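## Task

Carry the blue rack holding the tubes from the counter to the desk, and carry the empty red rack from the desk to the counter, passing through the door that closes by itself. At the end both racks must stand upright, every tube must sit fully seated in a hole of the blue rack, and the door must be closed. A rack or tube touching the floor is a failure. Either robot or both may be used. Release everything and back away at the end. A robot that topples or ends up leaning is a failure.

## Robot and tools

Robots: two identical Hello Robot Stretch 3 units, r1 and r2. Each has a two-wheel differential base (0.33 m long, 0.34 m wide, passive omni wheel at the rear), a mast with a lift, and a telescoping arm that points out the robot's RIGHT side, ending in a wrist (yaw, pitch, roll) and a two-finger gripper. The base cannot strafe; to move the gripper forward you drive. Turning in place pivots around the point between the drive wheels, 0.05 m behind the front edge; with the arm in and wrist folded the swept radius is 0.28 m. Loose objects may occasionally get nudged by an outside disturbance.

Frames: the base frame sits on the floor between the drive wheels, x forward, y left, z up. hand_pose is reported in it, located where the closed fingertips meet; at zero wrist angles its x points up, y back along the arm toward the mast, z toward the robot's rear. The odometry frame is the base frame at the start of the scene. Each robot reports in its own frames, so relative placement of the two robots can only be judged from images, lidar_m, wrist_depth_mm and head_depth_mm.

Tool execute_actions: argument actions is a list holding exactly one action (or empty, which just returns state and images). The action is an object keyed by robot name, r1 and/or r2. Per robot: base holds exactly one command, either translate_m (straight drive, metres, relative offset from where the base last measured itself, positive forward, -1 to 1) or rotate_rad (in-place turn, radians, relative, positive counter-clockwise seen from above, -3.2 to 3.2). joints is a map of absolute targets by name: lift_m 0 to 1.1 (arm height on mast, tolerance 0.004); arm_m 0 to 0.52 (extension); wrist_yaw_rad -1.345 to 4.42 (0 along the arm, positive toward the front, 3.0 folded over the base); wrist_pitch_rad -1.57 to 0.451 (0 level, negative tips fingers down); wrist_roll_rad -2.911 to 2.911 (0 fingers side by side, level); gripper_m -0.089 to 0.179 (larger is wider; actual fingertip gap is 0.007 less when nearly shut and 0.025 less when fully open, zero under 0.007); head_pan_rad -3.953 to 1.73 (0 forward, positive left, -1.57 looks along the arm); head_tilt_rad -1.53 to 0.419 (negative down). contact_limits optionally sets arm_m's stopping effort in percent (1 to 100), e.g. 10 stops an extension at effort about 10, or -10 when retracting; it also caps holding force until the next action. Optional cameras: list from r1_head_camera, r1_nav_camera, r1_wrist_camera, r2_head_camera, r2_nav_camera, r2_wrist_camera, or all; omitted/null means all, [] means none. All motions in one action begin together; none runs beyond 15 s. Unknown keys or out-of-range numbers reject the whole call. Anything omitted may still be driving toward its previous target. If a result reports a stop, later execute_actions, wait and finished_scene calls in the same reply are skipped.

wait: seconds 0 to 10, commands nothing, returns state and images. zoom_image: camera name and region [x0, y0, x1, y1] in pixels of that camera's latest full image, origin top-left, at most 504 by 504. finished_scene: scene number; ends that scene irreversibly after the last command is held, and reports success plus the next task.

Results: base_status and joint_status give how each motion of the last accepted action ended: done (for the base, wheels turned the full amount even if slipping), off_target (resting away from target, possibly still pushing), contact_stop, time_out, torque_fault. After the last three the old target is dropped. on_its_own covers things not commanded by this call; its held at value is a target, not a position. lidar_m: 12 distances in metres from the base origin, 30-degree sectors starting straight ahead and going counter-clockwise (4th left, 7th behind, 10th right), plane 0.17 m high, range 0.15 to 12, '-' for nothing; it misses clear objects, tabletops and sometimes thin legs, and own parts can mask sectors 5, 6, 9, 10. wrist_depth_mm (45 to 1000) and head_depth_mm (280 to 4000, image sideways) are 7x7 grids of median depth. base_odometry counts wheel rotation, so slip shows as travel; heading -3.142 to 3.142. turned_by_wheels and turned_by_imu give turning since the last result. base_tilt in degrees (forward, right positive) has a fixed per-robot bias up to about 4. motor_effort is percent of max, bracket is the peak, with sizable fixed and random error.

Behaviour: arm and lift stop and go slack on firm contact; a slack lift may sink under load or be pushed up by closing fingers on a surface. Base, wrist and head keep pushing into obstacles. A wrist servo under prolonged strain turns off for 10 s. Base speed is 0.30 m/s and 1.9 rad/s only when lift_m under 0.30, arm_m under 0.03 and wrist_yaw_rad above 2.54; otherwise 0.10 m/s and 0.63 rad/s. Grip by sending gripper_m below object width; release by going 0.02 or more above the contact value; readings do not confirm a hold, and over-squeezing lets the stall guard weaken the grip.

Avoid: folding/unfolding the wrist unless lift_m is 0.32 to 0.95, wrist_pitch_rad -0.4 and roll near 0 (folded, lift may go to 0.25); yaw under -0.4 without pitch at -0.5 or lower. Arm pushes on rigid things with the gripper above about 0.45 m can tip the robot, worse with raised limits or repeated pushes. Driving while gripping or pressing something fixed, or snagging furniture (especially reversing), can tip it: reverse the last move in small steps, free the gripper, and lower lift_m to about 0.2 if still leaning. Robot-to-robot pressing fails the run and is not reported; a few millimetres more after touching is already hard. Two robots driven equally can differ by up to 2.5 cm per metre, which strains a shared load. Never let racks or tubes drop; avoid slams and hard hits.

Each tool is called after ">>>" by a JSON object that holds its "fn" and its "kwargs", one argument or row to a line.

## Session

>>> {"fn": "execute_actions", "kwargs": {
  "actions": []
}}

Scene clock: 0.00 s.
r1.base_odometry: x=+0.000 y=+0.000 heading=+0.000 (m, m, rad; r1's odometry frame)
r1.turned_by_wheels: +0.000 (rad since the last result)
r1.turned_by_imu: +0.000 (rad since the last result)
r1.base_tilt: forward=+0.4 right=-1.2 (deg)
r1.lidar_m: 1.30 1.61 2.99 1.27 0.81 0.74 0.74 0.87 0.79 0.79 0.98 1.29
r1.head_depth_mm: 1156 1159 1170 1172 1174 1189 1191 / 1197 1200 1202 1212 1217 1226 1233 / 1236 1246 1250 1263 1255 1268 1285 / 1275 1279 1291 1299 1303 1308 1322 / 1322 1335 1345 1349 1355 1363 1376 / 1382 1383 1398 1393 1413 1423 1431 / 1422 1436 1444 1454 1473 1465 1482
r1.base_status: not commanded
r1.joint_positions: lift_m=+0.484 arm_m=-0.001 wrist_yaw_rad=+2.940 wrist_pitch_rad=-0.360 wrist_roll_rad=-0.004 gripper_m=+0.037 head_pan_rad=-0.006 head_tilt_rad=+0.008
r1.joint_status: not commanded
r1.motor_effort: left_wheel=+0 right_wheel=+0 lift_m=+37 arm_m=-1 wrist_yaw_rad=+1 wrist_pitch_rad=+4 wrist_roll_rad=+0 gripper_m=+0 head_pan_rad=+0 head_tilt_rad=+1 (%)
r1.hand_pose: x=+0.0250 y=+0.0826 z=+0.5099 quat_wxyz=(+0.196, +0.703, +0.057, +0.681) (m; r1's base frame)
r1.wrist_depth_mm: - - - - - - - / 767 - - - - - - / 797 - - - - - - / 827 - - - - - - / 759 - - 911 - - - / 685 - 735 757 836 854 904 / 598 - 640 667 711 723 758
r2.base_odometry: x=+0.000 y=+0.000 heading=+0.000 (m, m, rad; r2's odometry frame)
r2.turned_by_wheels: +0.000 (rad since the last result)
r2.turned_by_imu: +0.000 (rad since the last result)
r2.base_tilt: forward=+0.1 right=+0.6 (deg)
r2.lidar_m: 1.48 1.43 1.01 0.96 0.99 1.32 1.65 1.70 1.74 1.65 1.71 1.56
r2.head_depth_mm: 1820 2104 2080 2077 2068 1417 1404 / 1647 2129 2090 2077 2051 1408 1396 / 1794 2119 2102 2074 2071 1412 1399 / 1772 2125 2104 2081 2066 1411 1408 / 1754 2136 2101 2096 2093 1417 1402 / 1729 2125 2105 2075 2086 1421 1409 / 1711 2155 2126 2096 2085 1408 1394
r2.base_status: not commanded
r2.joint_positions: lift_m=+0.376 arm_m=+0.000 wrist_yaw_rad=+3.118 wrist_pitch_rad=-0.591 wrist_roll_rad=+0.004 gripper_m=+0.037 head_pan_rad=+0.000 head_tilt_rad=-0.004
r2.joint_status: not commanded
r2.motor_effort: left_wheel=+0 right_wheel=+2 lift_m=+39 arm_m=+1 wrist_yaw_rad=+0 wrist_pitch_rad=+5 wrist_roll_rad=+0 gripper_m=+0 head_pan_rad=+0 head_tilt_rad=+1 (%)
r2.hand_pose: x=-0.0165 y=+0.0543 z=+0.3521 quat_wxyz=(+0.215, +0.680, +0.198, +0.673) (m; r2's base frame)
r2.wrist_depth_mm: 898 911 - 972 981 - - / 996 976 - - 938 910 885 / 853 825 - 787 801 766 753 / 712 708 684 695 667 657 637 / 618 609 606 593 579 570 560 / 539 554 - - - 512 492 / 481 - - - 459 453 445
pictures: r1_head_camera (sideways: a quarter turn clockwise sets it upright), r1_nav_camera (sideways: a quarter turn counterclockwise sets it upright), r1_wrist_camera, r2_head_camera (sideways: a quarter turn clockwise sets it upright), r2_nav_camera (sideways: a quarter turn counterclockwise sets it upright), r2_wrist_camera
Images, in order (width x height): r1_head_camera 896x504, r1_nav_camera 672x504, r1_wrist_camera 644x364, r2_head_camera 896x504, r2_nav_camera 672x504, r2_wrist_camera 644x364.

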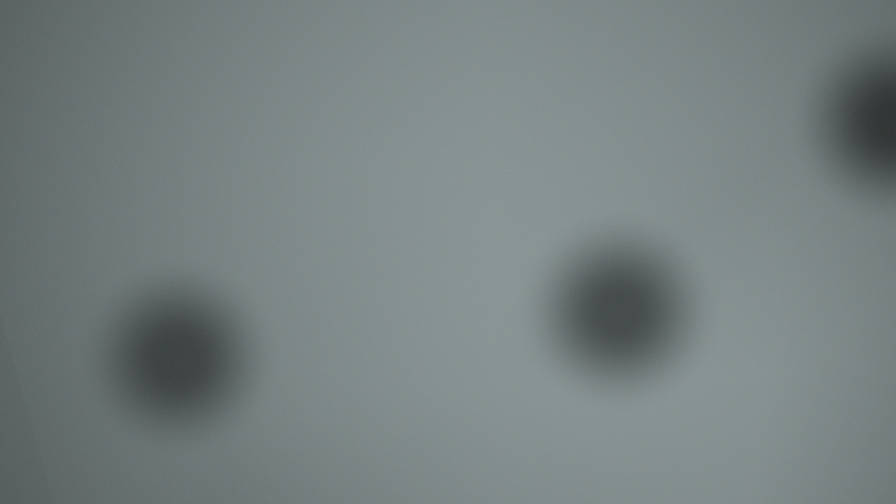

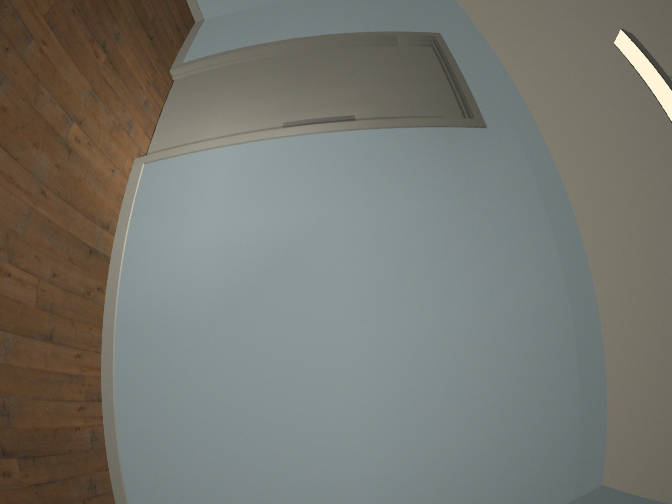

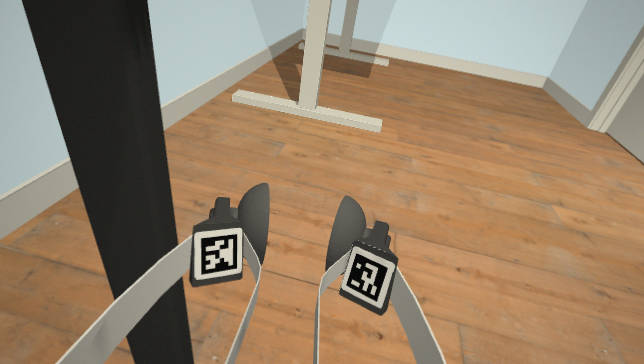

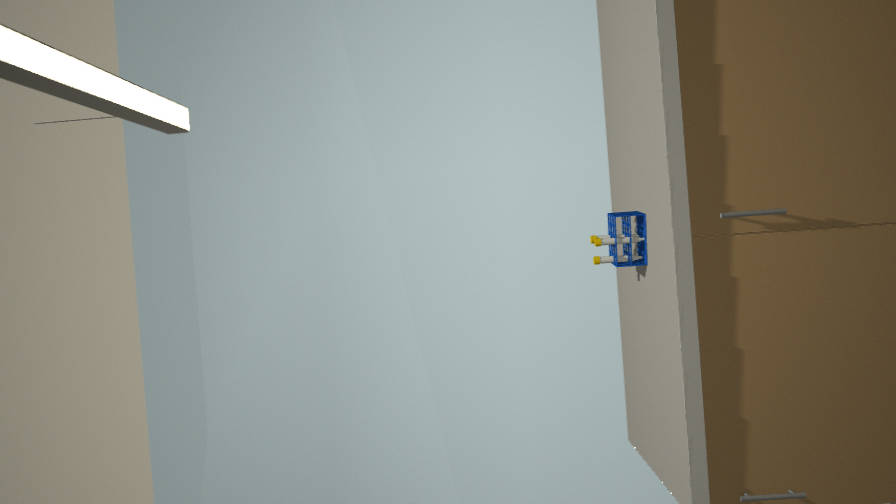

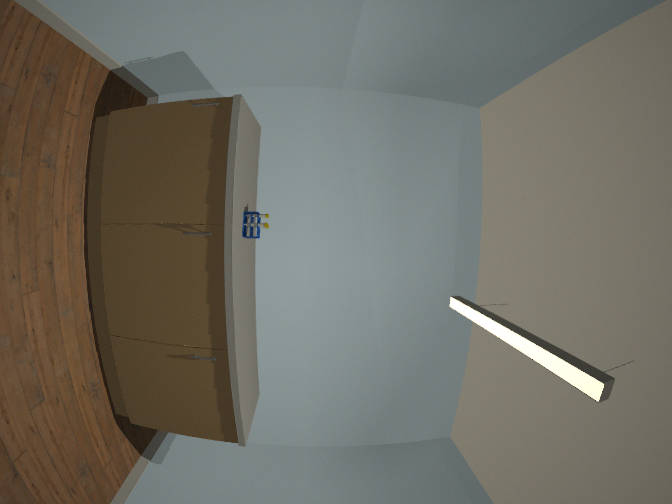

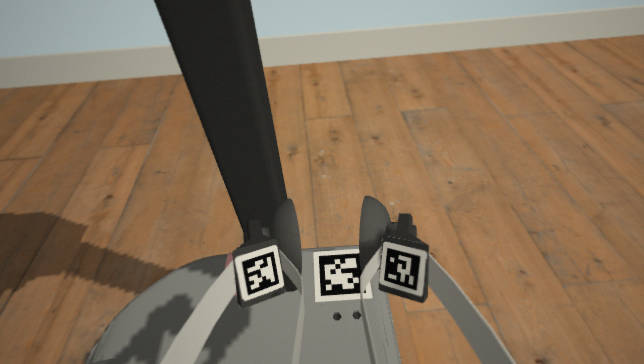

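>>> {"fn": "execute_actions", "kwargs": {
  "actions": [
    {"r1": {"joints": {"lift_m": 0.28, "wrist_pitch_rad": -0.4, "wrist_yaw_rad": 3.0, "head_pan_rad": 1.35, "head_tilt_rad": -0.3}}, "r2": {"base": {"translate_m": 0.25}, "joints": {"lift_m": 0.6, "wrist_pitch_rad": -0.4, "head_tilt_rad": -0.25}}}
  ],
  "cameras": ["r1_head_camera", "r1_nav_camera"]
}}

Scene clock: 28.60 s.
r1.base_odometry: x=+0.000 y=+0.000 heading=+0.000 (m, m, rad; r1's odometry frame)
r1.turned_by_wheels: +0.000 (rad since the last result)
r1.turned_by_imu: -0.001 (rad since the last result)
r1.base_tilt: forward=+0.4 right=-1.2 (deg)
r1.lidar_m: 1.30 1.60 3.00 1.27 0.81 0.74 0.74 0.87 0.79 0.80 0.98 1.29
r1.head_depth_mm: 2470 2641 2807 2980 2543 1854 1447 / 2532 2646 2832 3036 2543 1848 1451 / 2550 2658 2827 2994 2580 1859 1455 / 2561 2657 2781 2706 2584 1893 1469 / 2581 2722 2824 1450 2362 1702 1485 / 2423 2425 2216 2085 2330 1897 1480 / 1759 1754 1745 1660 1737 1712 1492
r1.base_status: not commanded
r1.joint_positions: lift_m=+0.280 arm_m=-0.001 wrist_yaw_rad=+2.998 wrist_pitch_rad=-0.414 wrist_roll_rad=-0.004 gripper_m=+0.037 head_pan_rad=+1.343 head_tilt_rad=-0.296
r1.joint_status: all done
r1.motor_effort: left_wheel=+0(0) right_wheel=+0(0) lift_m=+27(32) arm_m=+0(0) wrist_yaw_rad=+2(3) wrist_pitch_rad=+4(3) wrist_roll_rad=+0(0) gripper_m=+0(0) head_pan_rad=+3(34) head_tilt_rad=-2(19) (%)
r1.hand_pose: x=+0.0108 y=+0.0786 z=+0.2939 quat_wxyz=(+0.195, +0.699, +0.096, +0.682) (m; r1's base frame)
r1.wrist_depth_mm: 716 - - - - - - / 733 - - - - - - / 709 - 807 869 933 - - / 593 596 668 697 754 814 853 / 498 516 - 567 624 632 686 / - - - 491 528 545 574 / - - - 441 448 466 490
r2.base_odometry: x=+0.250 y=+0.000 heading=+0.000 (m, m, rad; r2's odometry frame)
r2.turned_by_wheels: +0.000 (rad since the last result)
r2.turned_by_imu: +0.003 (rad since the last result)
r2.base_tilt: forward=+0.1 right=+0.6 (deg)
r2.lidar_m: 1.23 1.26 1.02 0.97 1.00 1.34 1.90 1.96 1.74 1.64 1.70 1.30
r2.head_depth_mm: 1665 1730 1786 1835 1260 1311 1369 / 1660 1713 1798 1824 1260 1309 1373 / 1660 1733 1803 1821 1265 1306 1370 / 1674 1726 1778 1849 1260 1304 1369 / 1670 1723 1798 1841 1261 1303 1358 / 1660 1728 1813 1843 1257 1292 1357 / 1657 1737 1791 1852 1255 1297 1359
r2.base_status: done
r2.joint_positions: lift_m=+0.600 arm_m=+0.000 wrist_yaw_rad=+3.118 wrist_pitch_rad=-0.424 wrist_roll_rad=+0.004 gripper_m=+0.037 head_pan_rad=+0.000 head_tilt_rad=-0.247
r2.joint_status: all done
r2.motor_effort: left_wheel=-1(4) right_wheel=+1(4) lift_m=+47(50) arm_m=+1(0) wrist_yaw_rad=+0(0) wrist_pitch_rad=+12(14) wrist_roll_rad=+0(0) gripper_m=+0(0) head_pan_rad=+0(0) head_tilt_rad=-2(16) (%)
r2.hand_pose: x=-0.0159 y=+0.0786 z=+0.6111 quat_wxyz=(+0.157, +0.694, +0.140, +0.688) (m; r2's base frame)
r2.wrist_depth_mm: 890 869 931 944 957 969 980 / 977 975 - - - - - / - - - - - - - / - - - - - - - / - - - - - 946 946 / 899 863 900 840 808 817 811 / 766 776 739 752 744 710 707
pictures: r1_head_camera (sideways: a quarter turn clockwise sets it upright), r1_nav_camera (sideways: a quarter turn counterclockwise sets it upright)
Images, in order (width x height): r1_head_camera 896x504, r1_nav_camera 672x504.

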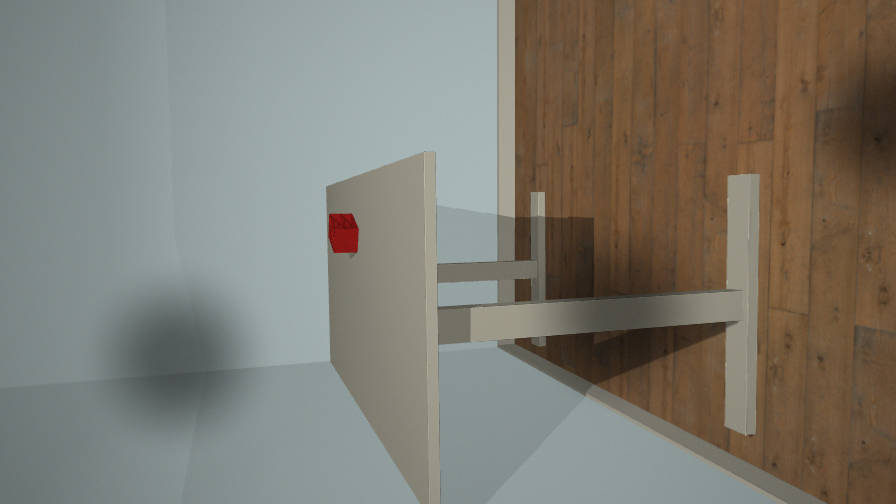

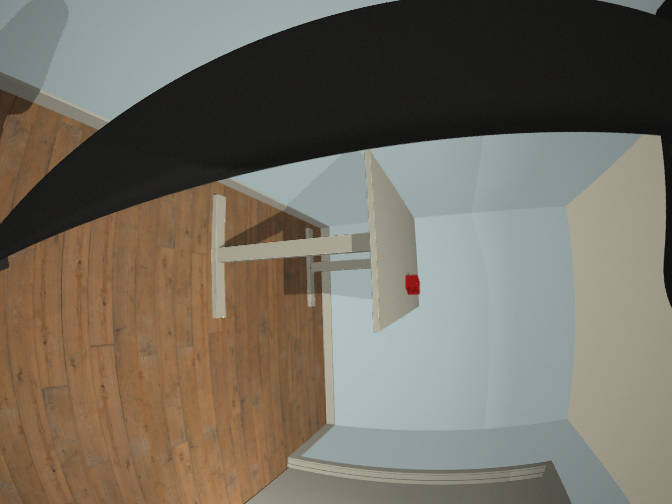

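>>> {"fn": "zoom_image", "kwargs": {
  "camera": "r1_head_camera",
  "region": [280, 140, 460, 300]
}}

Region (280, 140, 460, 300) of r1_head_camera's 896x504 image, scaled by 2.800, with more detail than that image has.

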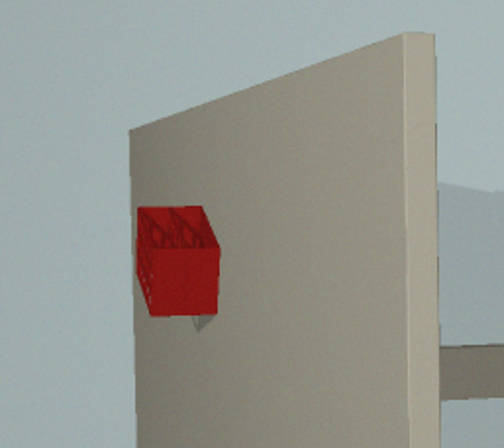

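>>> {"fn": "execute_actions", "kwargs": {
  "actions": [
    {"r1": {"base": {"translate_m": 0.43}, "joints": {"head_pan_rad": -1.57, "head_tilt_rad": -0.6}}, "r2": {"base": {"translate_m": 0.2}, "joints": {"lift_m": 0.78, "wrist_yaw_rad": 1.57}}}
  ],
  "cameras": []
}}

>>> {"fn": "execute_actions", "kwargs": {
  "actions": [
    {"r1": {"base": {"rotate_rad": -1.85}}, "r2": {"base": {"translate_m": 0.12}, "joints": {"lift_m": 0.88, "wrist_pitch_rad": -1.0, "gripper_m": 0.179}}}
  ],
  "cameras": []
}}

Scene clock: 50.90 s.
r1.base_odometry: x=+0.430 y=+0.000 heading=+0.000 (m, m, rad; r1's odometry frame)
r1.turned_by_wheels: +0.000 (rad since the last result)
r1.turned_by_imu: -0.002 (rad since the last result)
r1.base_tilt: forward=+0.4 right=-1.2 (deg)
r1.lidar_m: 0.89 1.10 2.18 1.42 1.26 1.14 1.15 1.04 0.94 0.95 0.97 0.89
r1.head_depth_mm: 738 815 907 1016 1168 1323 1198 / 759 835 936 1060 1217 1349 1199 / 778 864 971 1103 1277 1399 1200 / 805 895 1003 1142 1341 1424 1199 / 831 925 1050 1198 1410 1435 1212 / 859 954 1093 1262 1492 1436 1215 / 890 997 1133 1321 1532 1433 1206
r1.base_status: done
r1.joint_positions: lift_m=+0.280 arm_m=-0.001 wrist_yaw_rad=+2.999 wrist_pitch_rad=-0.414 wrist_roll_rad=-0.004 gripper_m=+0.037 head_pan_rad=-1.563 head_tilt_rad=-0.593
r1.joint_status: all done
r1.motor_effort: left_wheel=+0(8) right_wheel=+0(6) lift_m=+28(27) arm_m=+0(0) wrist_yaw_rad=+2(3) wrist_pitch_rad=+4(4) wrist_roll_rad=+0(0) gripper_m=+0(0) head_pan_rad=-3(33) head_tilt_rad=-3(21) (%)
r1.hand_pose: x=+0.0107 y=+0.0786 z=+0.2939 quat_wxyz=(+0.194, +0.699, +0.096, +0.682) (m; r1's base frame)
r1.wrist_depth_mm: - - - - - - - / 884 - - - - - - / 702 - 823 879 941 - - / 581 594 663 687 744 786 863 / 506 509 - 568 616 649 681 / - - - 498 519 548 572 / - - - 438 448 466 488
r2.base_odometry: x=+0.450 y=+0.000 heading=+0.000 (m, m, rad; r2's odometry frame)
r2.turned_by_wheels: +0.000 (rad since the last result)
r2.turned_by_imu: +0.003 (rad since the last result)
r2.base_tilt: forward=+0.1 right=+0.6 (deg)
r2.lidar_m: 1.03 1.05 1.03 0.98 1.01 1.35 2.10 2.16 1.72 1.65 1.55 1.09
r2.head_depth_mm: 1477 1533 1589 1631 1057 1092 1143 / 1472 1529 1592 1619 1058 1088 1139 / 1476 1538 1590 1630 1057 1083 1131 / 1470 1539 1591 1641 1059 1086 1131 / 1485 1533 1598 1642 1072 1082 1131 / 1489 1537 1604 1654 1101 1077 1129 / 1480 1536 1590 1668 1128 1077 1124
r2.base_status: done
r2.joint_positions: lift_m=+0.780 arm_m=+0.000 wrist_yaw_rad=+1.572 wrist_pitch_rad=-0.423 wrist_roll_rad=+0.004 gripper_m=+0.037 head_pan_rad=+0.000 head_tilt_rad=-0.247
r2.joint_status: all done
r2.motor_effort: left_wheel=-1(4) right_wheel=+1(3) lift_m=+47(48) arm_m=+1(0) wrist_yaw_rad=-2(3) wrist_pitch_rad=+12(12) wrist_roll_rad=+0(0) gripper_m=+0(0) head_pan_rad=+0(0) head_tilt_rad=-2(1) (%)
r2.hand_pose: x=+0.2024 y=-0.1448 z=+0.7913 quat_wxyz=(+0.593, +0.595, -0.384, +0.383) (m; r2's base frame)
r2.wrist_depth_mm: 831 853 860 874 871 919 915 / 906 910 957 984 987 - - / - - - - - - - / - - - - - - - / - - - - - - - / - - - - - - - / 982 992 913 939 897 935 893
pictures: none
No camera images: the call's "cameras" was empty. Leave "cameras" out to get every camera's image.

Scene clock: 53.47 s.
r1.base_odometry: x=+0.430 y=+0.000 heading=-1.850 (m, m, rad; r1's odometry frame)
r1.turned_by_wheels: -1.850 (rad since the last result)
r1.turned_by_imu: -1.826 (rad since the last result)
r1.base_tilt: forward=+0.3 right=-1.2 (deg)
r1.lidar_m: 0.94 1.00 0.91 0.89 0.94 1.37 2.59 1.41 1.17 1.15 1.21 0.96
r1.head_depth_mm: 933 1036 1162 1323 1540 1421 1191 / 931 1036 1158 1328 1545 1406 1204 / 934 1032 1165 1332 1544 1419 1202 / 936 1037 1170 1334 1543 1420 1203 / 935 1043 1170 1348 1559 1426 1203 / 936 1044 1174 1339 1561 1423 1206 / 940 1046 1165 1342 1567 1431 1207
r1.base_status: done
r1.joint_positions: lift_m=+0.280 arm_m=-0.001 wrist_yaw_rad=+2.999 wrist_pitch_rad=-0.414 wrist_roll_rad=-0.004 gripper_m=+0.037 head_pan_rad=-1.563 head_tilt_rad=-0.593
r1.joint_status: not commanded
r1.motor_effort: left_wheel=+2(10) right_wheel=-2(7) lift_m=+27(28) arm_m=+0(0) wrist_yaw_rad=+1(1) wrist_pitch_rad=+4(4) wrist_roll_rad=+0(0) gripper_m=+0(0) head_pan_rad=-3(3) head_tilt_rad=-3(3) (%)
r1.hand_pose: x=+0.0107 y=+0.0786 z=+0.2939 quat_wxyz=(+0.194, +0.699, +0.096, +0.682) (m; r1's base frame)
r1.wrist_depth_mm: 841 - 854 886 860 865 834 / 896 - 940 933 927 938 925 / 702 - 805 870 950 999 - / 589 603 662 703 759 792 855 / 494 512 - 576 605 655 688 / - - - 486 527 543 569 / - - - 437 453 469 494
r2.base_odometry: x=+0.570 y=+0.000 heading=+0.000 (m, m, rad; r2's odometry frame)
r2.turned_by_wheels: +0.000 (rad since the last result)
r2.turned_by_imu: +0.001 (rad since the last result)
r2.base_tilt: forward=+0.1 right=+0.6 (deg)
r2.lidar_m: 0.91 0.93 1.03 0.98 1.01 1.35 2.22 2.29 1.72 1.64 1.37 0.96
r2.head_depth_mm: 1364 1415 1469 1519 975 954 1001 / 1366 1426 1471 1524 1001 951 995 / 1366 1415 1467 1524 1025 952 997 / 1373 1419 1491 1530 1046 939 996 / 1371 1428 1479 1543 1067 949 991 / 1372 1420 1481 1537 1097 949 993 / 1372 1431 1476 1539 1131 944 987
r2.base_status: done
r2.joint_positions: lift_m=+0.880 arm_m=+0.000 wrist_yaw_rad=+1.572 wrist_pitch_rad=-1.003 wrist_roll_rad=+0.004 gripper_m=+0.179 head_pan_rad=+0.000 head_tilt_rad=-0.247
r2.joint_status: all done
r2.motor_effort: left_wheel=-1(3) right_wheel=+1(5) lift_m=+46(49) arm_m=+0(0) wrist_yaw_rad=-3(2) wrist_pitch_rad=+1(9) wrist_roll_rad=+0(0) gripper_m=+1(87) head_pan_rad=+0(0) head_tilt_rad=-2(2) (%)
r2.hand_pose: x=+0.0961 y=-0.1451 z=+0.7895 quat_wxyz=(+0.679, +0.679, -0.198, +0.197) (m; r2's base frame)
r2.wrist_depth_mm: - - - - - - - / - - - - - - - / - - - - - - - / - - - - - - - / 993 972 982 981 946 929 924 / 969 930 912 914 896 892 - / 894 879 - 874 842 849 840
pictures: none
No camera images: the call's "cameras" was empty. Leave "cameras" out to get every camera's image.

>>> {"fn": "execute_actions", "kwargs": {
  "actions": [
    {"r1": {"base": {"translate_m": -1.0}}, "r2": {"base": {"translate_m": 0.36}, "joints": {"lift_m": 1.095}}}
  ],
  "cameras": []
}}

>>> {"fn": "execute_actions", "kwargs": {
  "actions": [
    {"r1": {"base": {"translate_m": -1.0}}, "r2": {"base": {"translate_m": 0.15}, "joints": {"head_tilt_rad": -0.6}}}
  ],
  "cameras": ["r1_head_camera", "r2_head_camera"]
}}

Scene clock: 65.13 s.
r1.base_odometry: x=+0.705 y=+0.961 heading=-1.850 (m, m, rad; r1's odometry frame)
r1.turned_by_wheels: +0.000 (rad since the last result)
r1.turned_by_imu: -0.001 (rad since the last result)
r1.base_tilt: forward=+0.4 right=-1.3 (deg)
r1.lidar_m: 1.95 1.28 0.98 0.96 1.11 1.50 1.83 1.41 0.63 1.07 1.14 1.64
r1.head_depth_mm: 867 958 829 593 492 929 1172 / 870 958 882 1206 1433 1385 1153 / 873 965 1087 1238 1430 1425 1208 / 874 960 1089 1242 1444 1426 1210 / 871 964 1088 1245 1452 1433 1209 / 874 971 1094 1241 1460 1423 1197 / 877 971 1094 1245 1446 1429 1209
r1.base_status: done
r1.joint_positions: lift_m=+0.280 arm_m=-0.001 wrist_yaw_rad=+2.999 wrist_pitch_rad=-0.414 wrist_roll_rad=-0.004 gripper_m=+0.037 head_pan_rad=-1.563 head_tilt_rad=-0.593
r1.joint_status: not commanded
r1.motor_effort: left_wheel=+1(6) right_wheel=-1(9) lift_m=+28(28) arm_m=-1(0) wrist_yaw_rad=+1(1) wrist_pitch_rad=+4(4) wrist_roll_rad=+0(0) gripper_m=+0(0) head_pan_rad=-3(3) head_tilt_rad=-3(3) (%)
r1.hand_pose: x=+0.0107 y=+0.0786 z=+0.2938 quat_wxyz=(+0.194, +0.699, +0.096, +0.682) (m; r1's base frame)
r1.wrist_depth_mm: - - - 967 942 935 924 / 893 - - - - - - / 714 - 814 878 930 - - / 587 606 687 707 749 789 872 / 491 506 - 575 621 650 682 / - - - 487 521 543 593 / - - - 435 449 463 489
r2.base_odometry: x=+0.930 y=+0.000 heading=+0.000 (m, m, rad; r2's odometry frame)
r2.turned_by_wheels: +0.000 (rad since the last result)
r2.turned_by_imu: +0.004 (rad since the last result)
r2.base_tilt: forward=+0.1 right=+0.6 (deg)
r2.lidar_m: 0.55 0.56 0.74 0.99 1.03 1.37 2.58 2.38 1.71 1.63 0.82 0.58
r2.head_depth_mm: 1039 1076 1118 1158 972 663 565 / 1036 1076 1117 1159 995 676 571 / 1034 1074 1117 1162 1021 687 578 / 1038 1077 1118 1159 826 700 567 / 1041 1079 1122 1171 1069 710 571 / 1042 1080 1120 1166 1098 720 578 / 1041 1084 1121 1168 1127 732 579
r2.base_status: done
r2.joint_positions: lift_m=+1.095 arm_m=+0.000 wrist_yaw_rad=+1.572 wrist_pitch_rad=-1.004 wrist_roll_rad=+0.004 gripper_m=+0.179 head_pan_rad=+0.000 head_tilt_rad=-0.247
r2.joint_status: all done
r2.motor_effort: left_wheel=-1(3) right_wheel=+1(4) lift_m=+47(46) arm_m=+0(0) wrist_yaw_rad=-3(3) wrist_pitch_rad=+2(2) wrist_roll_rad=+0(0) gripper_m=+1(1) head_pan_rad=+2(0) head_tilt_rad=-1(2) (%)
r2.hand_pose: x=+0.0959 y=-0.1451 z=+1.0044 quat_wxyz=(+0.679, +0.679, -0.198, +0.197) (m; r2's base frame)
r2.wrist_depth_mm: 564 581 601 635 639 679 704 / 690 714 734 764 802 837 885 / 874 909 988 - - - - / - - - - - - - / - - - - - - - / - - - - - - - / - - - - - - -
pictures: none
No camera images: the call's "cameras" was empty. Leave "cameras" out to get every camera's image.

Scene clock: 70.17 s.
r1.base_odometry: x=+0.981 y=+1.923 heading=-1.850 (m, m, rad; r1's odometry frame)
r1.turned_by_wheels: +0.000 (rad since the last result)
r1.turned_by_imu: +0.000 (rad since the last result)
r1.base_tilt: forward=+0.4 right=-1.2 (deg)
r1.lidar_m: 2.95 1.37 1.15 1.03 1.09 0.84 0.83 0.72 0.76 0.99 1.05 0.86
r1.head_depth_mm: 798 887 829 593 462 378 320 / 801 887 832 595 463 380 320 / 800 888 836 596 435 379 321 / 802 890 838 596 402 380 321 / 806 897 837 600 425 381 321 / 806 896 841 601 439 382 322 / 808 898 848 602 467 381 322
r1.base_status: done
r1.joint_positions: lift_m=+0.280 arm_m=-0.001 wrist_yaw_rad=+2.999 wrist_pitch_rad=-0.414 wrist_roll_rad=-0.004 gripper_m=+0.037 head_pan_rad=-1.563 head_tilt_rad=-0.593
r1.joint_status: not commanded
r1.motor_effort: left_wheel=+1(4) right_wheel=-2(8) lift_m=+28(28) arm_m=+0(1) wrist_yaw_rad=+1(1) wrist_pitch_rad=+4(4) wrist_roll_rad=+0(0) gripper_m=-1(0) head_pan_rad=-3(2) head_tilt_rad=-3(3) (%)
r1.hand_pose: x=+0.0107 y=+0.0786 z=+0.2938 quat_wxyz=(+0.194, +0.699, +0.096, +0.682) (m; r1's base frame)
r1.wrist_depth_mm: - - - - - - - / 888 - - - - - - / 709 - 820 880 950 - - / 583 596 670 704 752 803 872 / 499 511 - 564 616 642 680 / - - - 489 530 548 572 / - - - 439 450 469 494
r2.base_odometry: x=+1.080 y=+0.000 heading=+0.000 (m, m, rad; r2's odometry frame)
r2.turned_by_wheels: +0.000 (rad since the last result)
r2.turned_by_imu: +0.002 (rad since the last result)
r2.base_tilt: forward=+0.1 right=+0.6 (deg)
r2.lidar_m: 0.40 0.41 0.54 1.00 1.03 1.38 2.73 2.39 1.70 1.63 0.60 0.42
r2.head_depth_mm: 855 940 990 709 543 539 643 / 855 939 991 721 551 535 637 / 851 934 1004 736 560 532 631 / 850 933 1003 682 566 497 623 / 850 931 1011 664 577 503 618 / 844 930 1012 781 584 497 614 / 844 927 1013 796 593 501 610
r2.base_status: done
r2.joint_positions: lift_m=+1.095 arm_m=+0.000 wrist_yaw_rad=+1.572 wrist_pitch_rad=-1.004 wrist_roll_rad=+0.004 gripper_m=+0.179 head_pan_rad=+0.000 head_tilt_rad=-0.592
r2.joint_status: all done
r2.motor_effort: left_wheel=-1(4) right_wheel=+2(4) lift_m=+47(47) arm_m=+0(0) wrist_yaw_rad=-2(3) wrist_pitch_rad=+2(2) wrist_roll_rad=+0(0) gripper_m=+0(0) head_pan_rad=+0(0) head_tilt_rad=-3(17) (%)
r2.hand_pose: x=+0.0959 y=-0.1451 z=+1.0044 quat_wxyz=(+0.679, +0.679, -0.198, +0.197) (m; r2's base frame)
r2.wrist_depth_mm: 371 382 431 434 447 466 484 / 470 493 517 535 557 583 622 / 598 642 664 706 752 792 821 / 790 881 967 - - - - / - - - - - - - / - - - - - - - / - - - - - - -
pictures: r1_head_camera (sideways: a quarter turn clockwise sets it upright), r2_head_camera (sideways: a quarter turn clockwise sets it upright)
Images, in order (width x height): r1_head_camera 896x504, r2_head_camera 896x504.

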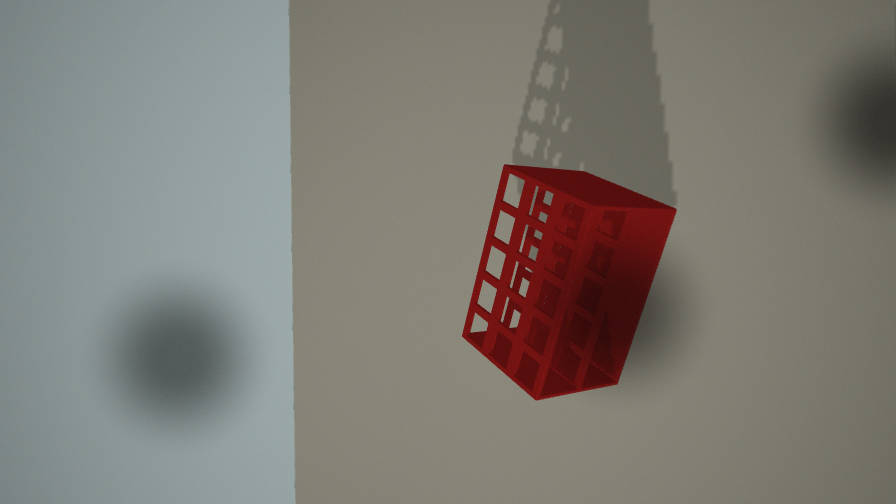

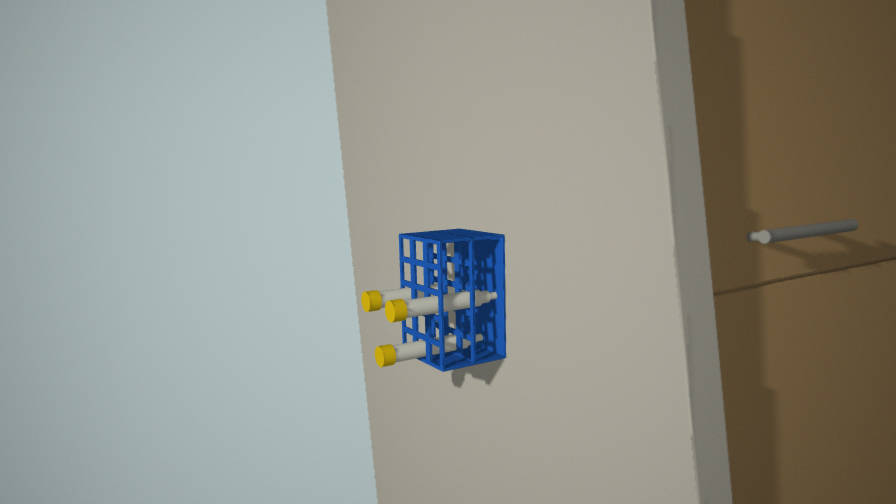

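>>> {"fn": "execute_actions", "kwargs": {
  "actions": [
    {"r1": {"base": {"rotate_rad": 0.47}}, "r2": {"base": {"rotate_rad": 0.9}, "joints": {"wrist_pitch_rad": -0.8}}}
  ],
  "cameras": []
}}

>>> {"fn": "execute_actions", "kwargs": {
  "actions": [
    {"r1": {"base": {"translate_m": 0.27}}, "r2": {"base": {"rotate_rad": 0.68}, "joints": {"wrist_yaw_rad": 0.0, "head_pan_rad": -1.3}}}
  ],
  "cameras": []
}}

>>> {"fn": "execute_actions", "kwargs": {
  "actions": [
    {"r1": {"base": {"rotate_rad": -0.87}, "joints": {"head_tilt_rad": -0.9}}, "r2": {"base": {"translate_m": 0.08}, "joints": {"arm_m": 0.15}}}
  ],
  "cameras": ["r1_head_camera", "r1_nav_camera", "r2_wrist_camera"]
}}

Scene clock: 127.40 s.
r1.base_odometry: x=+0.981 y=+1.923 heading=-1.380 (m, m, rad; r1's odometry frame)
r1.turned_by_wheels: +0.470 (rad since the last result)
r1.turned_by_imu: +0.464 (rad since the last result)
r1.base_tilt: forward=+0.4 right=-1.2 (deg)
r1.lidar_m: 1.44 1.16 1.03 1.09 0.85 0.83 0.72 0.72 0.99 1.03 0.87 2.95
r1.head_depth_mm: 796 871 824 594 397 378 320 / 832 917 827 594 423 379 320 / 876 966 833 595 464 379 321 / 921 1023 834 598 465 380 336 / 969 1087 840 598 466 381 1130 / 1031 1131 841 600 467 381 1180 / 1092 1216 847 602 467 403 1201
r1.base_status: done
r1.joint_positions: lift_m=+0.280 arm_m=-0.001 wrist_yaw_rad=+2.999 wrist_pitch_rad=-0.414 wrist_roll_rad=-0.004 gripper_m=+0.037 head_pan_rad=-1.563 head_tilt_rad=-0.593
r1.joint_status: not commanded
r1.motor_effort: left_wheel=-1(7) right_wheel=+2(7) lift_m=+28(28) arm_m=-1(0) wrist_yaw_rad=+2(2) wrist_pitch_rad=+4(4) wrist_roll_rad=+0(0) gripper_m=+0(0) head_pan_rad=-3(3) head_tilt_rad=-3(3) (%)
r1.hand_pose: x=+0.0107 y=+0.0786 z=+0.2938 quat_wxyz=(+0.194, +0.699, +0.096, +0.682) (m; r1's base frame)
r1.wrist_depth_mm: 712 - - - 988 920 850 / 761 - - - - 980 924 / 701 - 810 870 944 - 973 / 585 609 681 703 746 788 855 / 500 512 - 568 628 645 680 / - - - 486 530 543 573 / - - - 444 447 469 481
r2.base_odometry: x=+1.080 y=+0.000 heading=+0.900 (m, m, rad; r2's odometry frame)
r2.turned_by_wheels: +0.900 (rad since the last result)
r2.turned_by_imu: +0.904 (rad since the last result)
r2.base_tilt: forward=+0.1 right=+0.6 (deg)
r2.lidar_m: 0.48 1.00 1.01 1.22 2.37 2.74 1.80 1.63 0.73 0.45 0.40 0.40
r2.head_depth_mm: 1010 1102 1021 708 542 587 675 / 1106 1211 1227 722 589 680 798 / 1155 1261 1360 736 680 802 975 / 1076 1168 1276 753 814 986 1224 / 997 1079 1171 1208 1361 1483 1287 / 930 996 1070 1166 1269 1386 1311 / 872 930 997 1073 1159 1271 1306
r2.base_status: done
r2.joint_positions: lift_m=+1.095 arm_m=+0.000 wrist_yaw_rad=+1.572 wrist_pitch_rad=-0.818 wrist_roll_rad=+0.004 gripper_m=+0.179 head_pan_rad=+0.000 head_tilt_rad=-0.592
r2.joint_status: all done
r2.motor_effort: left_wheel=-2(5) right_wheel=+3(5) lift_m=+47(47) arm_m=+1(1) wrist_yaw_rad=-2(2) wrist_pitch_rad=+9(9) wrist_roll_rad=+0(0) gripper_m=+1(0) head_pan_rad=+0(1) head_tilt_rad=-4(3) (%)
r2.hand_pose: x=+0.1362 y=-0.1451 z=+1.0300 quat_wxyz=(+0.657, +0.658, -0.260, +0.259) (m; r2's base frame)
r2.wrist_depth_mm: 823 966 575 443 437 425 406 / 889 - 746 418 392 382 378 / 980 - - 569 368 344 338 / - - - 752 443 320 312 / - - - - 557 407 288 / - - - - 727 477 - / - - - - - 548 382
pictures: none
No camera images: the call's "cameras" was empty. Leave "cameras" out to get every camera's image.

Scene clock: 130.13 s.
r1.base_odometry: x=+1.032 y=+1.658 heading=-1.380 (m, m, rad; r1's odometry frame)
r1.turned_by_wheels: +0.000 (rad since the last result)
r1.turned_by_imu: -0.001 (rad since the last result)
r1.base_tilt: forward=+0.4 right=-1.2 (deg)
r1.lidar_m: 1.25 1.01 0.92 0.93 1.09 1.06 0.98 1.16 1.13 0.80 1.65 2.72
r1.head_depth_mm: 911 1008 824 592 462 410 1202 / 959 1054 830 596 464 1341 1207 / 1009 1105 830 595 464 1394 1206 / 1060 1162 837 598 479 1402 1208 / 1117 1242 839 598 498 1310 1194 / 1185 1325 841 601 1591 1428 1201 / 1247 1423 1546 600 1690 1429 1210
r1.base_status: done
r1.joint_positions: lift_m=+0.280 arm_m=-0.001 wrist_yaw_rad=+2.999 wrist_pitch_rad=-0.414 wrist_roll_rad=-0.004 gripper_m=+0.037 head_pan_rad=-1.563 head_tilt_rad=-0.593
r1.joint_status: not commanded
r1.motor_effort: left_wheel=-2(6) right_wheel=+2(9) lift_m=+28(27) arm_m=+0(1) wrist_yaw_rad=+2(1) wrist_pitch_rad=+4(4) wrist_roll_rad=+0(0) gripper_m=+1(0) head_pan_rad=-4(3) head_tilt_rad=-3(3) (%)
r1.hand_pose: x=+0.0107 y=+0.0785 z=+0.2938 quat_wxyz=(+0.194, +0.699, +0.096, +0.682) (m; r1's base frame)
r1.wrist_depth_mm: 931 - - 959 903 845 753 / 874 - - - 986 899 801 / 704 - 820 867 967 922 861 / 582 603 673 700 734 816 845 / 499 510 - 574 615 648 678 / - - - 488 523 545 569 / - - - 440 452 467 493
r2.base_odometry: x=+1.080 y=+0.000 heading=+1.580 (m, m, rad; r2's odometry frame)
r2.turned_by_wheels: +0.680 (rad since the last result)
r2.turned_by_imu: +0.683 (rad since the last result)
r2.base_tilt: forward=+0.2 right=+0.6 (deg)
r2.lidar_m: 1.00 1.03 1.39 2.73 2.36 1.70 1.63 0.60 0.42 0.40 0.41 0.54
r2.head_depth_mm: 824 900 966 653 566 511 604 / 845 925 990 649 574 525 626 / 866 950 1020 681 579 552 657 / 888 978 1052 751 568 574 690 / 913 1005 1080 768 577 599 729 / 934 1034 1121 782 585 630 773 / 961 1068 1166 795 593 658 819
r2.base_status: done
r2.joint_positions: lift_m=+1.095 arm_m=+0.000 wrist_yaw_rad=+0.002 wrist_pitch_rad=-0.818 wrist_roll_rad=+0.004 gripper_m=+0.179 head_pan_rad=-1.293 head_tilt_rad=-0.592
r2.joint_status: all done
r2.motor_effort: left_wheel=-1(4) right_wheel=+2(5) lift_m=+47(47) arm_m=+1(0) wrist_yaw_rad=-3(4) wrist_pitch_rad=+9(9) wrist_roll_rad=+0(0) gripper_m=+1(1) head_pan_rad=-4(51) head_tilt_rad=-4(3) (%)
r2.hand_pose: x=-0.0212 y=-0.3027 z=+1.0300 quat_wxyz=(+0.648, +0.282, -0.649, -0.281) (m; r2's base frame)
r2.wrist_depth_mm: 468 462 413 444 439 431 425 / 414 409 403 396 389 390 378 / 368 369 359 353 345 345 342 / 333 328 325 318 322 320 325 / 313 320 406 432 462 488 502 / 505 624 619 703 774 888 - / - - - - - - -
pictures: none
No camera images: the call's "cameras" was empty. Leave "cameras" out to get every camera's image.

Scene clock: 132.50 s.
r1.base_odometry: x=+1.032 y=+1.658 heading=-2.250 (m, m, rad; r1's odometry frame)
r1.turned_by_wheels: -0.870 (rad since the last result)
r1.turned_by_imu: -0.860 (rad since the last result)
r1.base_tilt: forward=+0.4 right=-1.2 (deg)
r1.lidar_m: 2.05 2.03 1.11 0.99 0.95 1.01 1.06 1.06 0.98 1.13 1.13 0.80
r1.head_depth_mm: 799 617 513 1522 1394 1235 1101 / 798 613 498 1578 1403 1230 1121 / 795 524 498 1549 1398 1230 - / 792 520 497 1510 1396 1236 - / 793 535 496 449 1393 1225 1099 / 791 607 495 437 1394 1232 1093 / 791 606 495 418 1398 1229 1095
r1.base_status: done
r1.joint_positions: lift_m=+0.280 arm_m=-0.001 wrist_yaw_rad=+2.999 wrist_pitch_rad=-0.414 wrist_roll_rad=-0.004 gripper_m=+0.037 head_pan_rad=-1.563 head_tilt_rad=-0.889
r1.joint_status: all done
r1.motor_effort: left_wheel=+2(8) right_wheel=-2(7) lift_m=+27(28) arm_m=+0(0) wrist_yaw_rad=+1(1) wrist_pitch_rad=+4(4) wrist_roll_rad=+0(0) gripper_m=+0(1) head_pan_rad=-3(3) head_tilt_rad=-5(27) (%)
r1.hand_pose: x=+0.0107 y=+0.0785 z=+0.2938 quat_wxyz=(+0.194, +0.699, +0.096, +0.682) (m; r1's base frame)
r1.wrist_depth_mm: 736 - 933 - - - - / 770 - - - - - - / 705 - 816 900 944 - - / 597 598 682 703 729 797 864 / 498 513 - 575 621 641 692 / - - - 491 531 547 568 / - - - 437 443 463 482
r2.base_odometry: x=+1.079 y=+0.080 heading=+1.580 (m, m, rad; r2's odometry frame)
r2.turned_by_wheels: +0.000 (rad since the last result)
r2.turned_by_imu: +0.001 (rad since the last result)
r2.base_tilt: forward=+0.0 right=+0.6 (deg)
r2.lidar_m: 0.92 0.95 1.28 2.73 2.48 1.78 1.70 0.59 0.42 0.39 0.41 0.54
r2.head_depth_mm: 822 895 971 629 542 478 587 / 843 927 994 673 550 522 619 / 863 950 1018 739 559 545 649 / 885 978 1050 750 567 568 683 / 909 1005 1084 767 576 594 722 / 934 1036 1121 781 584 621 764 / 958 1064 1186 797 593 652 811
r2.base_status: done
r2.joint_positions: lift_m=+1.095 arm_m=+0.150 wrist_yaw_rad=+0.001 wrist_pitch_rad=-0.818 wrist_roll_rad=+0.004 gripper_m=+0.179 head_pan_rad=-1.293 head_tilt_rad=-0.593
r2.joint_status: all done
r2.motor_effort: left_wheel=-2(3) right_wheel=+2(5) lift_m=+47(46) arm_m=+5(3) wrist_yaw_rad=-2(2) wrist_pitch_rad=+9(9) wrist_roll_rad=+0(0) gripper_m=+0(0) head_pan_rad=-4(5) head_tilt_rad=-3(3) (%)
r2.hand_pose: x=-0.0214 y=-0.4523 z=+1.0300 quat_wxyz=(+0.648, +0.281, -0.649, -0.282) (m; r2's base frame)
r2.wrist_depth_mm: 464 465 445 433 439 434 422 / 405 409 352 286 390 389 374 / 365 362 357 335 348 341 343 / 333 327 323 319 317 318 308 / 304 301 295 293 291 286 288 / 279 273 272 270 265 263 - / 250 254 251 249 247 245 241
pictures: r1_head_camera (sideways: a quarter turn clockwise sets it upright), r1_nav_camera (sideways: a quarter turn counterclockwise sets it upright), r2_wrist_camera
Images, in order (width x height): r1_head_camera 896x504, r1_nav_camera 672x504, r2_wrist_camera 644x364.

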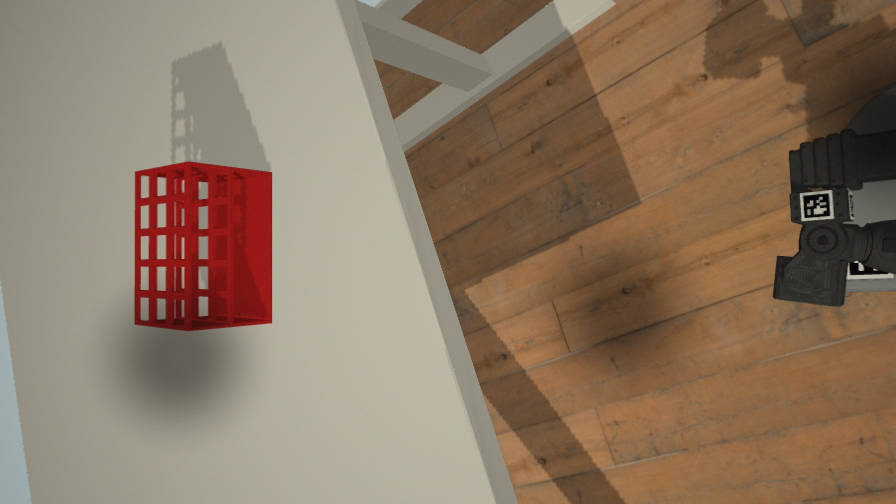

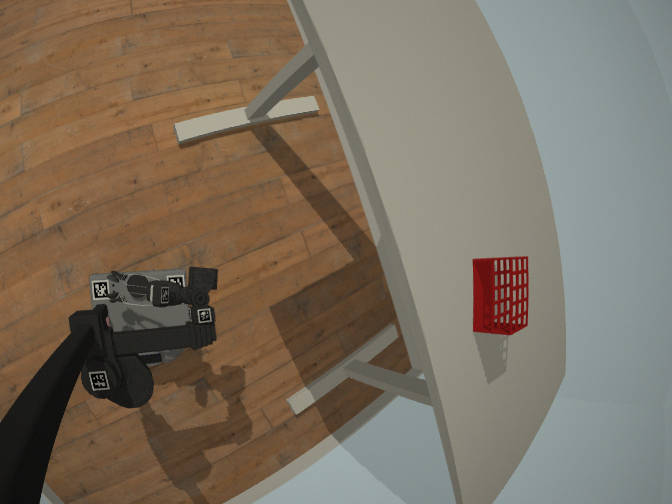

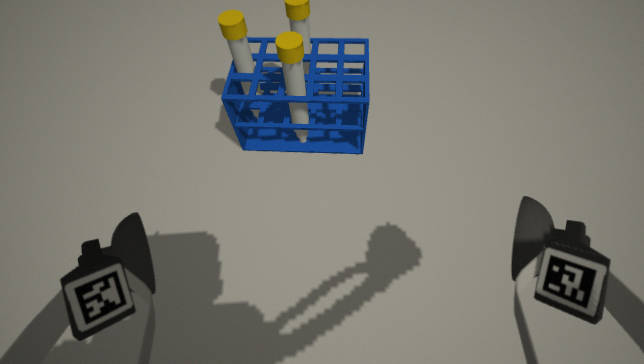

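>>> {"fn": "execute_actions", "kwargs": {
  "actions": [
    {"r1": {"joints": {"lift_m": 0.45}}, "r2": {"base": {"translate_m": 0.032}, "joints": {"arm_m": 0.27}}}
  ],
  "cameras": ["r2_wrist_camera"]
}}

Scene clock: 147.57 s.
r1.base_odometry: x=+1.032 y=+1.658 heading=-2.250 (m, m, rad; r1's odometry frame)
r1.turned_by_wheels: +0.000 (rad since the last result)
r1.turned_by_imu: -0.001 (rad since the last result)
r1.base_tilt: forward=+0.4 right=-1.2 (deg)
r1.lidar_m: 2.05 2.02 1.12 0.99 0.95 1.01 1.06 1.06 0.98 1.13 1.13 0.80
r1.head_depth_mm: 800 615 514 1517 1394 1232 1103 / 798 613 498 1581 1398 1244 1105 / 795 522 498 1551 1411 1242 - / 791 519 497 1519 1397 1234 - / 790 536 497 450 1387 1228 1083 / 792 611 496 437 1390 1227 1096 / 787 609 495 418 1392 1228 1097
r1.base_status: not commanded
r1.joint_positions: lift_m=+0.450 arm_m=-0.001 wrist_yaw_rad=+2.999 wrist_pitch_rad=-0.414 wrist_roll_rad=-0.004 gripper_m=+0.037 head_pan_rad=-1.563 head_tilt_rad=-0.889
r1.joint_status: all done
r1.motor_effort: left_wheel=+2(2) right_wheel=-2(2) lift_m=+44(47) arm_m=-1(0) wrist_yaw_rad=+2(2) wrist_pitch_rad=+4(4) wrist_roll_rad=+0(0) gripper_m=+0(1) head_pan_rad=-3(3) head_tilt_rad=-5(5) (%)
r1.hand_pose: x=+0.0107 y=+0.0785 z=+0.4632 quat_wxyz=(+0.194, +0.699, +0.096, +0.682) (m; r1's base frame)
r1.wrist_depth_mm: 716 - 949 - - - - / 776 - - - - - - / 833 - - - - - - / 847 850 956 999 - - - / 715 728 - 805 870 903 991 / 616 643 659 697 748 791 814 / 550 563 599 605 635 655 685
r2.base_odometry: x=+1.079 y=+0.112 heading=+1.579 (m, m, rad; r2's odometry frame)
r2.turned_by_wheels: +0.000 (rad since the last result)
r2.turned_by_imu: +0.001 (rad since the last result)
r2.base_tilt: forward=+0.1 right=+0.6 (deg)
r2.lidar_m: 0.89 0.92 1.24 2.74 2.53 1.82 1.74 0.59 0.41 0.39 0.40 0.54
r2.head_depth_mm: 824 897 953 639 543 479 593 / 844 923 999 718 550 487 616 / 862 950 1020 736 558 543 647 / 883 978 1052 749 567 565 680 / 907 1009 1090 767 576 590 717 / 938 1035 1120 780 585 619 761 / 958 1072 1195 797 592 651 806
r2.base_status: done
r2.joint_positions: lift_m=+1.095 arm_m=+0.270 wrist_yaw_rad=+0.001 wrist_pitch_rad=-0.818 wrist_roll_rad=+0.004 gripper_m=+0.179 head_pan_rad=-1.293 head_tilt_rad=-0.593
r2.joint_status: all done
r2.motor_effort: left_wheel=-2(5) right_wheel=+2(4) lift_m=+47(47) arm_m=+4(3) wrist_yaw_rad=-1(2) wrist_pitch_rad=+9(9) wrist_roll_rad=+0(0) gripper_m=+0(0) head_pan_rad=-5(4) head_tilt_rad=-2(2) (%)
r2.hand_pose: x=-0.0214 y=-0.5723 z=+1.0301 quat_wxyz=(+0.648, +0.281, -0.649, -0.282) (m; r2's base frame)
r2.wrist_depth_mm: 487 464 457 447 437 425 424 / 409 404 397 392 389 384 376 / 369 363 360 343 350 344 340 / 332 328 317 228 273 313 310 / 301 304 290 247 273 288 285 / 280 268 269 267 265 262 - / 252 252 252 248 247 243 240
pictures: r2_wrist_camera
Images, in order (width x height): r2_wrist_camera 644x364.

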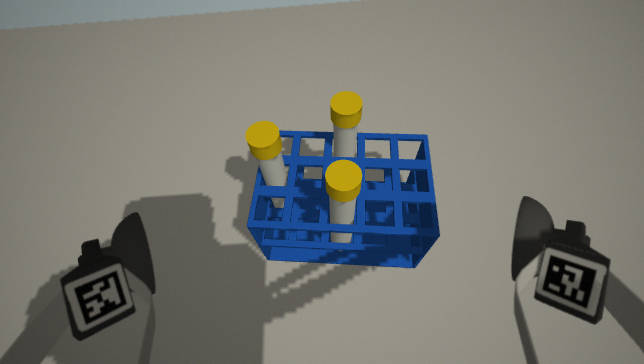

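>>> {"fn": "execute_actions", "kwargs": {
  "actions": [
    {"r1": {"joints": {"lift_m": 0.7, "wrist_yaw_rad": 1.9}}, "r2": {"base": {"translate_m": 0.012}, "joints": {"arm_m": 0.355, "wrist_yaw_rad": -0.1}}}
  ],
  "cameras": []
}}

>>> {"fn": "execute_actions", "kwargs": {
  "actions": [
    {"r1": {"joints": {"lift_m": 0.9}}, "r2": {"joints": {"lift_m": 1.065}}}
  ],
  "cameras": ["r2_wrist_camera", "r1_nav_camera"]
}}

Scene clock: 164.07 s.
r1.base_odometry: x=+1.032 y=+1.658 heading=-2.250 (m, m, rad; r1's odometry frame)
r1.turned_by_wheels: +0.000 (rad since the last result)
r1.turned_by_imu: -0.001 (rad since the last result)
r1.base_tilt: forward=+0.4 right=-1.2 (deg)
r1.lidar_m: 2.05 2.03 1.11 0.99 0.95 1.01 1.07 1.06 0.98 1.13 1.13 0.79
r1.head_depth_mm: 802 613 513 1526 1394 1283 - / 799 615 499 1566 1401 - 1113 / 795 523 498 1565 1394 - 1133 / 794 520 498 1511 1407 - - / 793 537 496 449 1387 1244 1052 / 790 608 495 437 1389 1223 1076 / 788 609 494 418 1389 1226 1097
r1.base_status: not commanded
r1.joint_positions: lift_m=+0.700 arm_m=-0.001 wrist_yaw_rad=+1.902 wrist_pitch_rad=-0.414 wrist_roll_rad=-0.004 gripper_m=+0.037 head_pan_rad=-1.563 head_tilt_rad=-0.889
r1.joint_status: all done
r1.motor_effort: left_wheel=+2(2) right_wheel=-2(2) lift_m=+44(46) arm_m=-1(0) wrist_yaw_rad=-2(2) wrist_pitch_rad=+4(4) wrist_roll_rad=+0(0) gripper_m=-1(1) head_pan_rad=-3(3) head_tilt_rad=-5(5) (%)
r1.hand_pose: x=+0.1913 y=-0.0711 z=+0.7132 quat_wxyz=(+0.521, +0.647, -0.282, +0.480) (m; r1's base frame)
r1.wrist_depth_mm: - - - - - - - / - - - - - - - / - - - - - - - / - - - - - - - / - - - - - - 593 / 869 898 915 971 - - 658 / 779 782 851 868 866 825 964
r2.base_odometry: x=+1.079 y=+0.124 heading=+1.579 (m, m, rad; r2's odometry frame)
r2.turned_by_wheels: +0.000 (rad since the last result)
r2.turned_by_imu: +0.001 (rad since the last result)
r2.base_tilt: forward=+0.1 right=+0.6 (deg)
r2.lidar_m: 0.88 0.90 1.21 2.73 2.55 1.83 1.75 0.59 0.41 0.39 0.40 0.53
r2.head_depth_mm: 822 898 961 639 541 477 595 / 840 922 993 721 550 487 616 / 865 948 1021 736 559 541 645 / 884 975 1054 751 566 565 679 / 906 1005 1082 766 574 590 718 / 935 1033 1122 782 584 617 761 / 960 1059 1198 797 593 648 807
r2.base_status: done
r2.joint_positions: lift_m=+1.095 arm_m=+0.355 wrist_yaw_rad=-0.098 wrist_pitch_rad=-0.818 wrist_roll_rad=+0.004 gripper_m=+0.179 head_pan_rad=-1.293 head_tilt_rad=-0.593
r2.joint_status: all done
r2.motor_effort: left_wheel=-1(3) right_wheel=+2(6) lift_m=+46(46) arm_m=+4(5) wrist_yaw_rad=-1(3) wrist_pitch_rad=+9(9) wrist_roll_rad=+0(0) gripper_m=+1(0) head_pan_rad=-5(4) head_tilt_rad=-2(3) (%)
r2.hand_pose: x=-0.0371 y=-0.6565 z=+1.0301 quat_wxyz=(+0.633, +0.248, -0.663, -0.313) (m; r2's base frame)
r2.wrist_depth_mm: 424 436 464 469 442 430 421 / 433 406 400 403 387 379 378 / 368 363 357 353 349 346 342 / 328 330 322 321 314 311 307 / 303 299 293 239 283 286 284 / 283 273 261 231 199 263 - / 252 251 246 183 185 247 240
pictures: none
No camera images: the call's "cameras" was empty. Leave "cameras" out to get every camera's image.

Scene clock: 166.73 s.
r1.base_odometry: x=+1.032 y=+1.658 heading=-2.250 (m, m, rad; r1's odometry frame)
r1.turned_by_wheels: +0.000 (rad since the last result)
r1.turned_by_imu: -0.001 (rad since the last result)
r1.base_tilt: forward=+0.4 right=-1.2 (deg)
r1.lidar_m: 2.05 2.03 1.12 0.99 0.95 1.01 1.06 1.06 0.98 1.13 1.13 0.79
r1.head_depth_mm: 800 616 514 1341 - 1237 1100 / 797 613 498 1657 - 1238 1120 / 794 524 499 463 - 1205 1132 / 792 520 497 450 - - 1126 / 792 536 495 446 1395 - 1081 / 790 610 495 438 1395 - 1066 / 789 607 496 417 1382 - 1086
r1.base_status: not commanded
r1.joint_positions: lift_m=+0.900 arm_m=-0.001 wrist_yaw_rad=+1.902 wrist_pitch_rad=-0.414 wrist_roll_rad=-0.004 gripper_m=+0.037 head_pan_rad=-1.563 head_tilt_rad=-0.889
r1.joint_status: all done
r1.motor_effort: left_wheel=+2(1) right_wheel=-2(2) lift_m=+44(46) arm_m=+0(0) wrist_yaw_rad=-2(2) wrist_pitch_rad=+4(4) wrist_roll_rad=+0(0) gripper_m=+0(0) head_pan_rad=-3(3) head_tilt_rad=-5(5) (%)
r1.hand_pose: x=+0.1913 y=-0.0711 z=+0.9132 quat_wxyz=(+0.521, +0.647, -0.282, +0.480) (m; r1's base frame)
r1.wrist_depth_mm: - - - - - - - / - - - - - 347 350 / - - - - - - 237 / - - - - - - 200 / - - - - - - 591 / - - - - - - 664 / 970 977 - - - 849 -
r2.base_odometry: x=+1.079 y=+0.124 heading=+1.579 (m, m, rad; r2's odometry frame)
r2.turned_by_wheels: +0.000 (rad since the last result)
r2.turned_by_imu: +0.000 (rad since the last result)
r2.base_tilt: forward=+0.1 right=+0.6 (deg)
r2.lidar_m: 0.88 0.90 1.22 2.74 2.54 1.83 1.75 0.59 0.41 0.39 0.40 0.53
r2.head_depth_mm: 820 893 954 640 543 478 593 / 841 925 996 720 551 487 615 / 858 948 1019 735 558 542 645 / 885 980 1056 753 567 564 681 / 908 1006 1082 766 576 591 715 / 933 1034 1129 780 583 617 756 / 963 1066 1198 799 594 649 805
r2.base_status: not commanded
r2.joint_positions: lift_m=+1.065 arm_m=+0.355 wrist_yaw_rad=-0.098 wrist_pitch_rad=-0.818 wrist_roll_rad=+0.004 gripper_m=+0.179 head_pan_rad=-1.293 head_tilt_rad=-0.593
r2.joint_status: all done
r2.motor_effort: left_wheel=-2(1) right_wheel=+3(2) lift_m=+32(43) arm_m=+4(5) wrist_yaw_rad=-2(1) wrist_pitch_rad=+9(9) wrist_roll_rad=+0(0) gripper_m=+1(0) head_pan_rad=-5(4) head_tilt_rad=-3(4) (%)
r2.hand_pose: x=-0.0371 y=-0.6565 z=+1.0006 quat_wxyz=(+0.633, +0.248, -0.663, -0.313) (m; r2's base frame)
r2.wrist_depth_mm: 425 432 441 402 388 382 376 / 367 361 355 350 345 338 334 / 325 320 318 316 309 305 302 / 295 291 287 283 280 281 276 / 269 266 260 177 185 256 257 / 250 242 160 203 169 232 - / 225 225 214 156 156 212 215
pictures: r1_nav_camera (sideways: a quarter turn counterclockwise sets it upright), r2_wrist_camera
Images, in order (width x height): r1_nav_camera 672x504, r2_wrist_camera 644x364.

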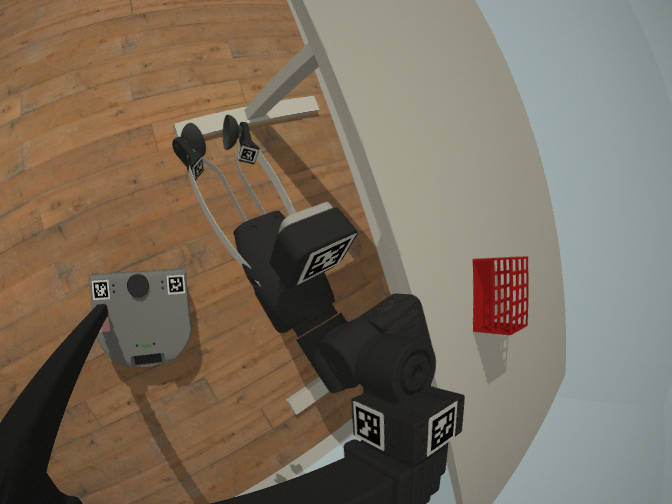

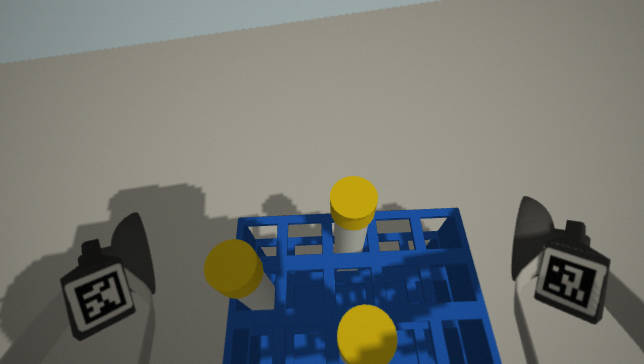

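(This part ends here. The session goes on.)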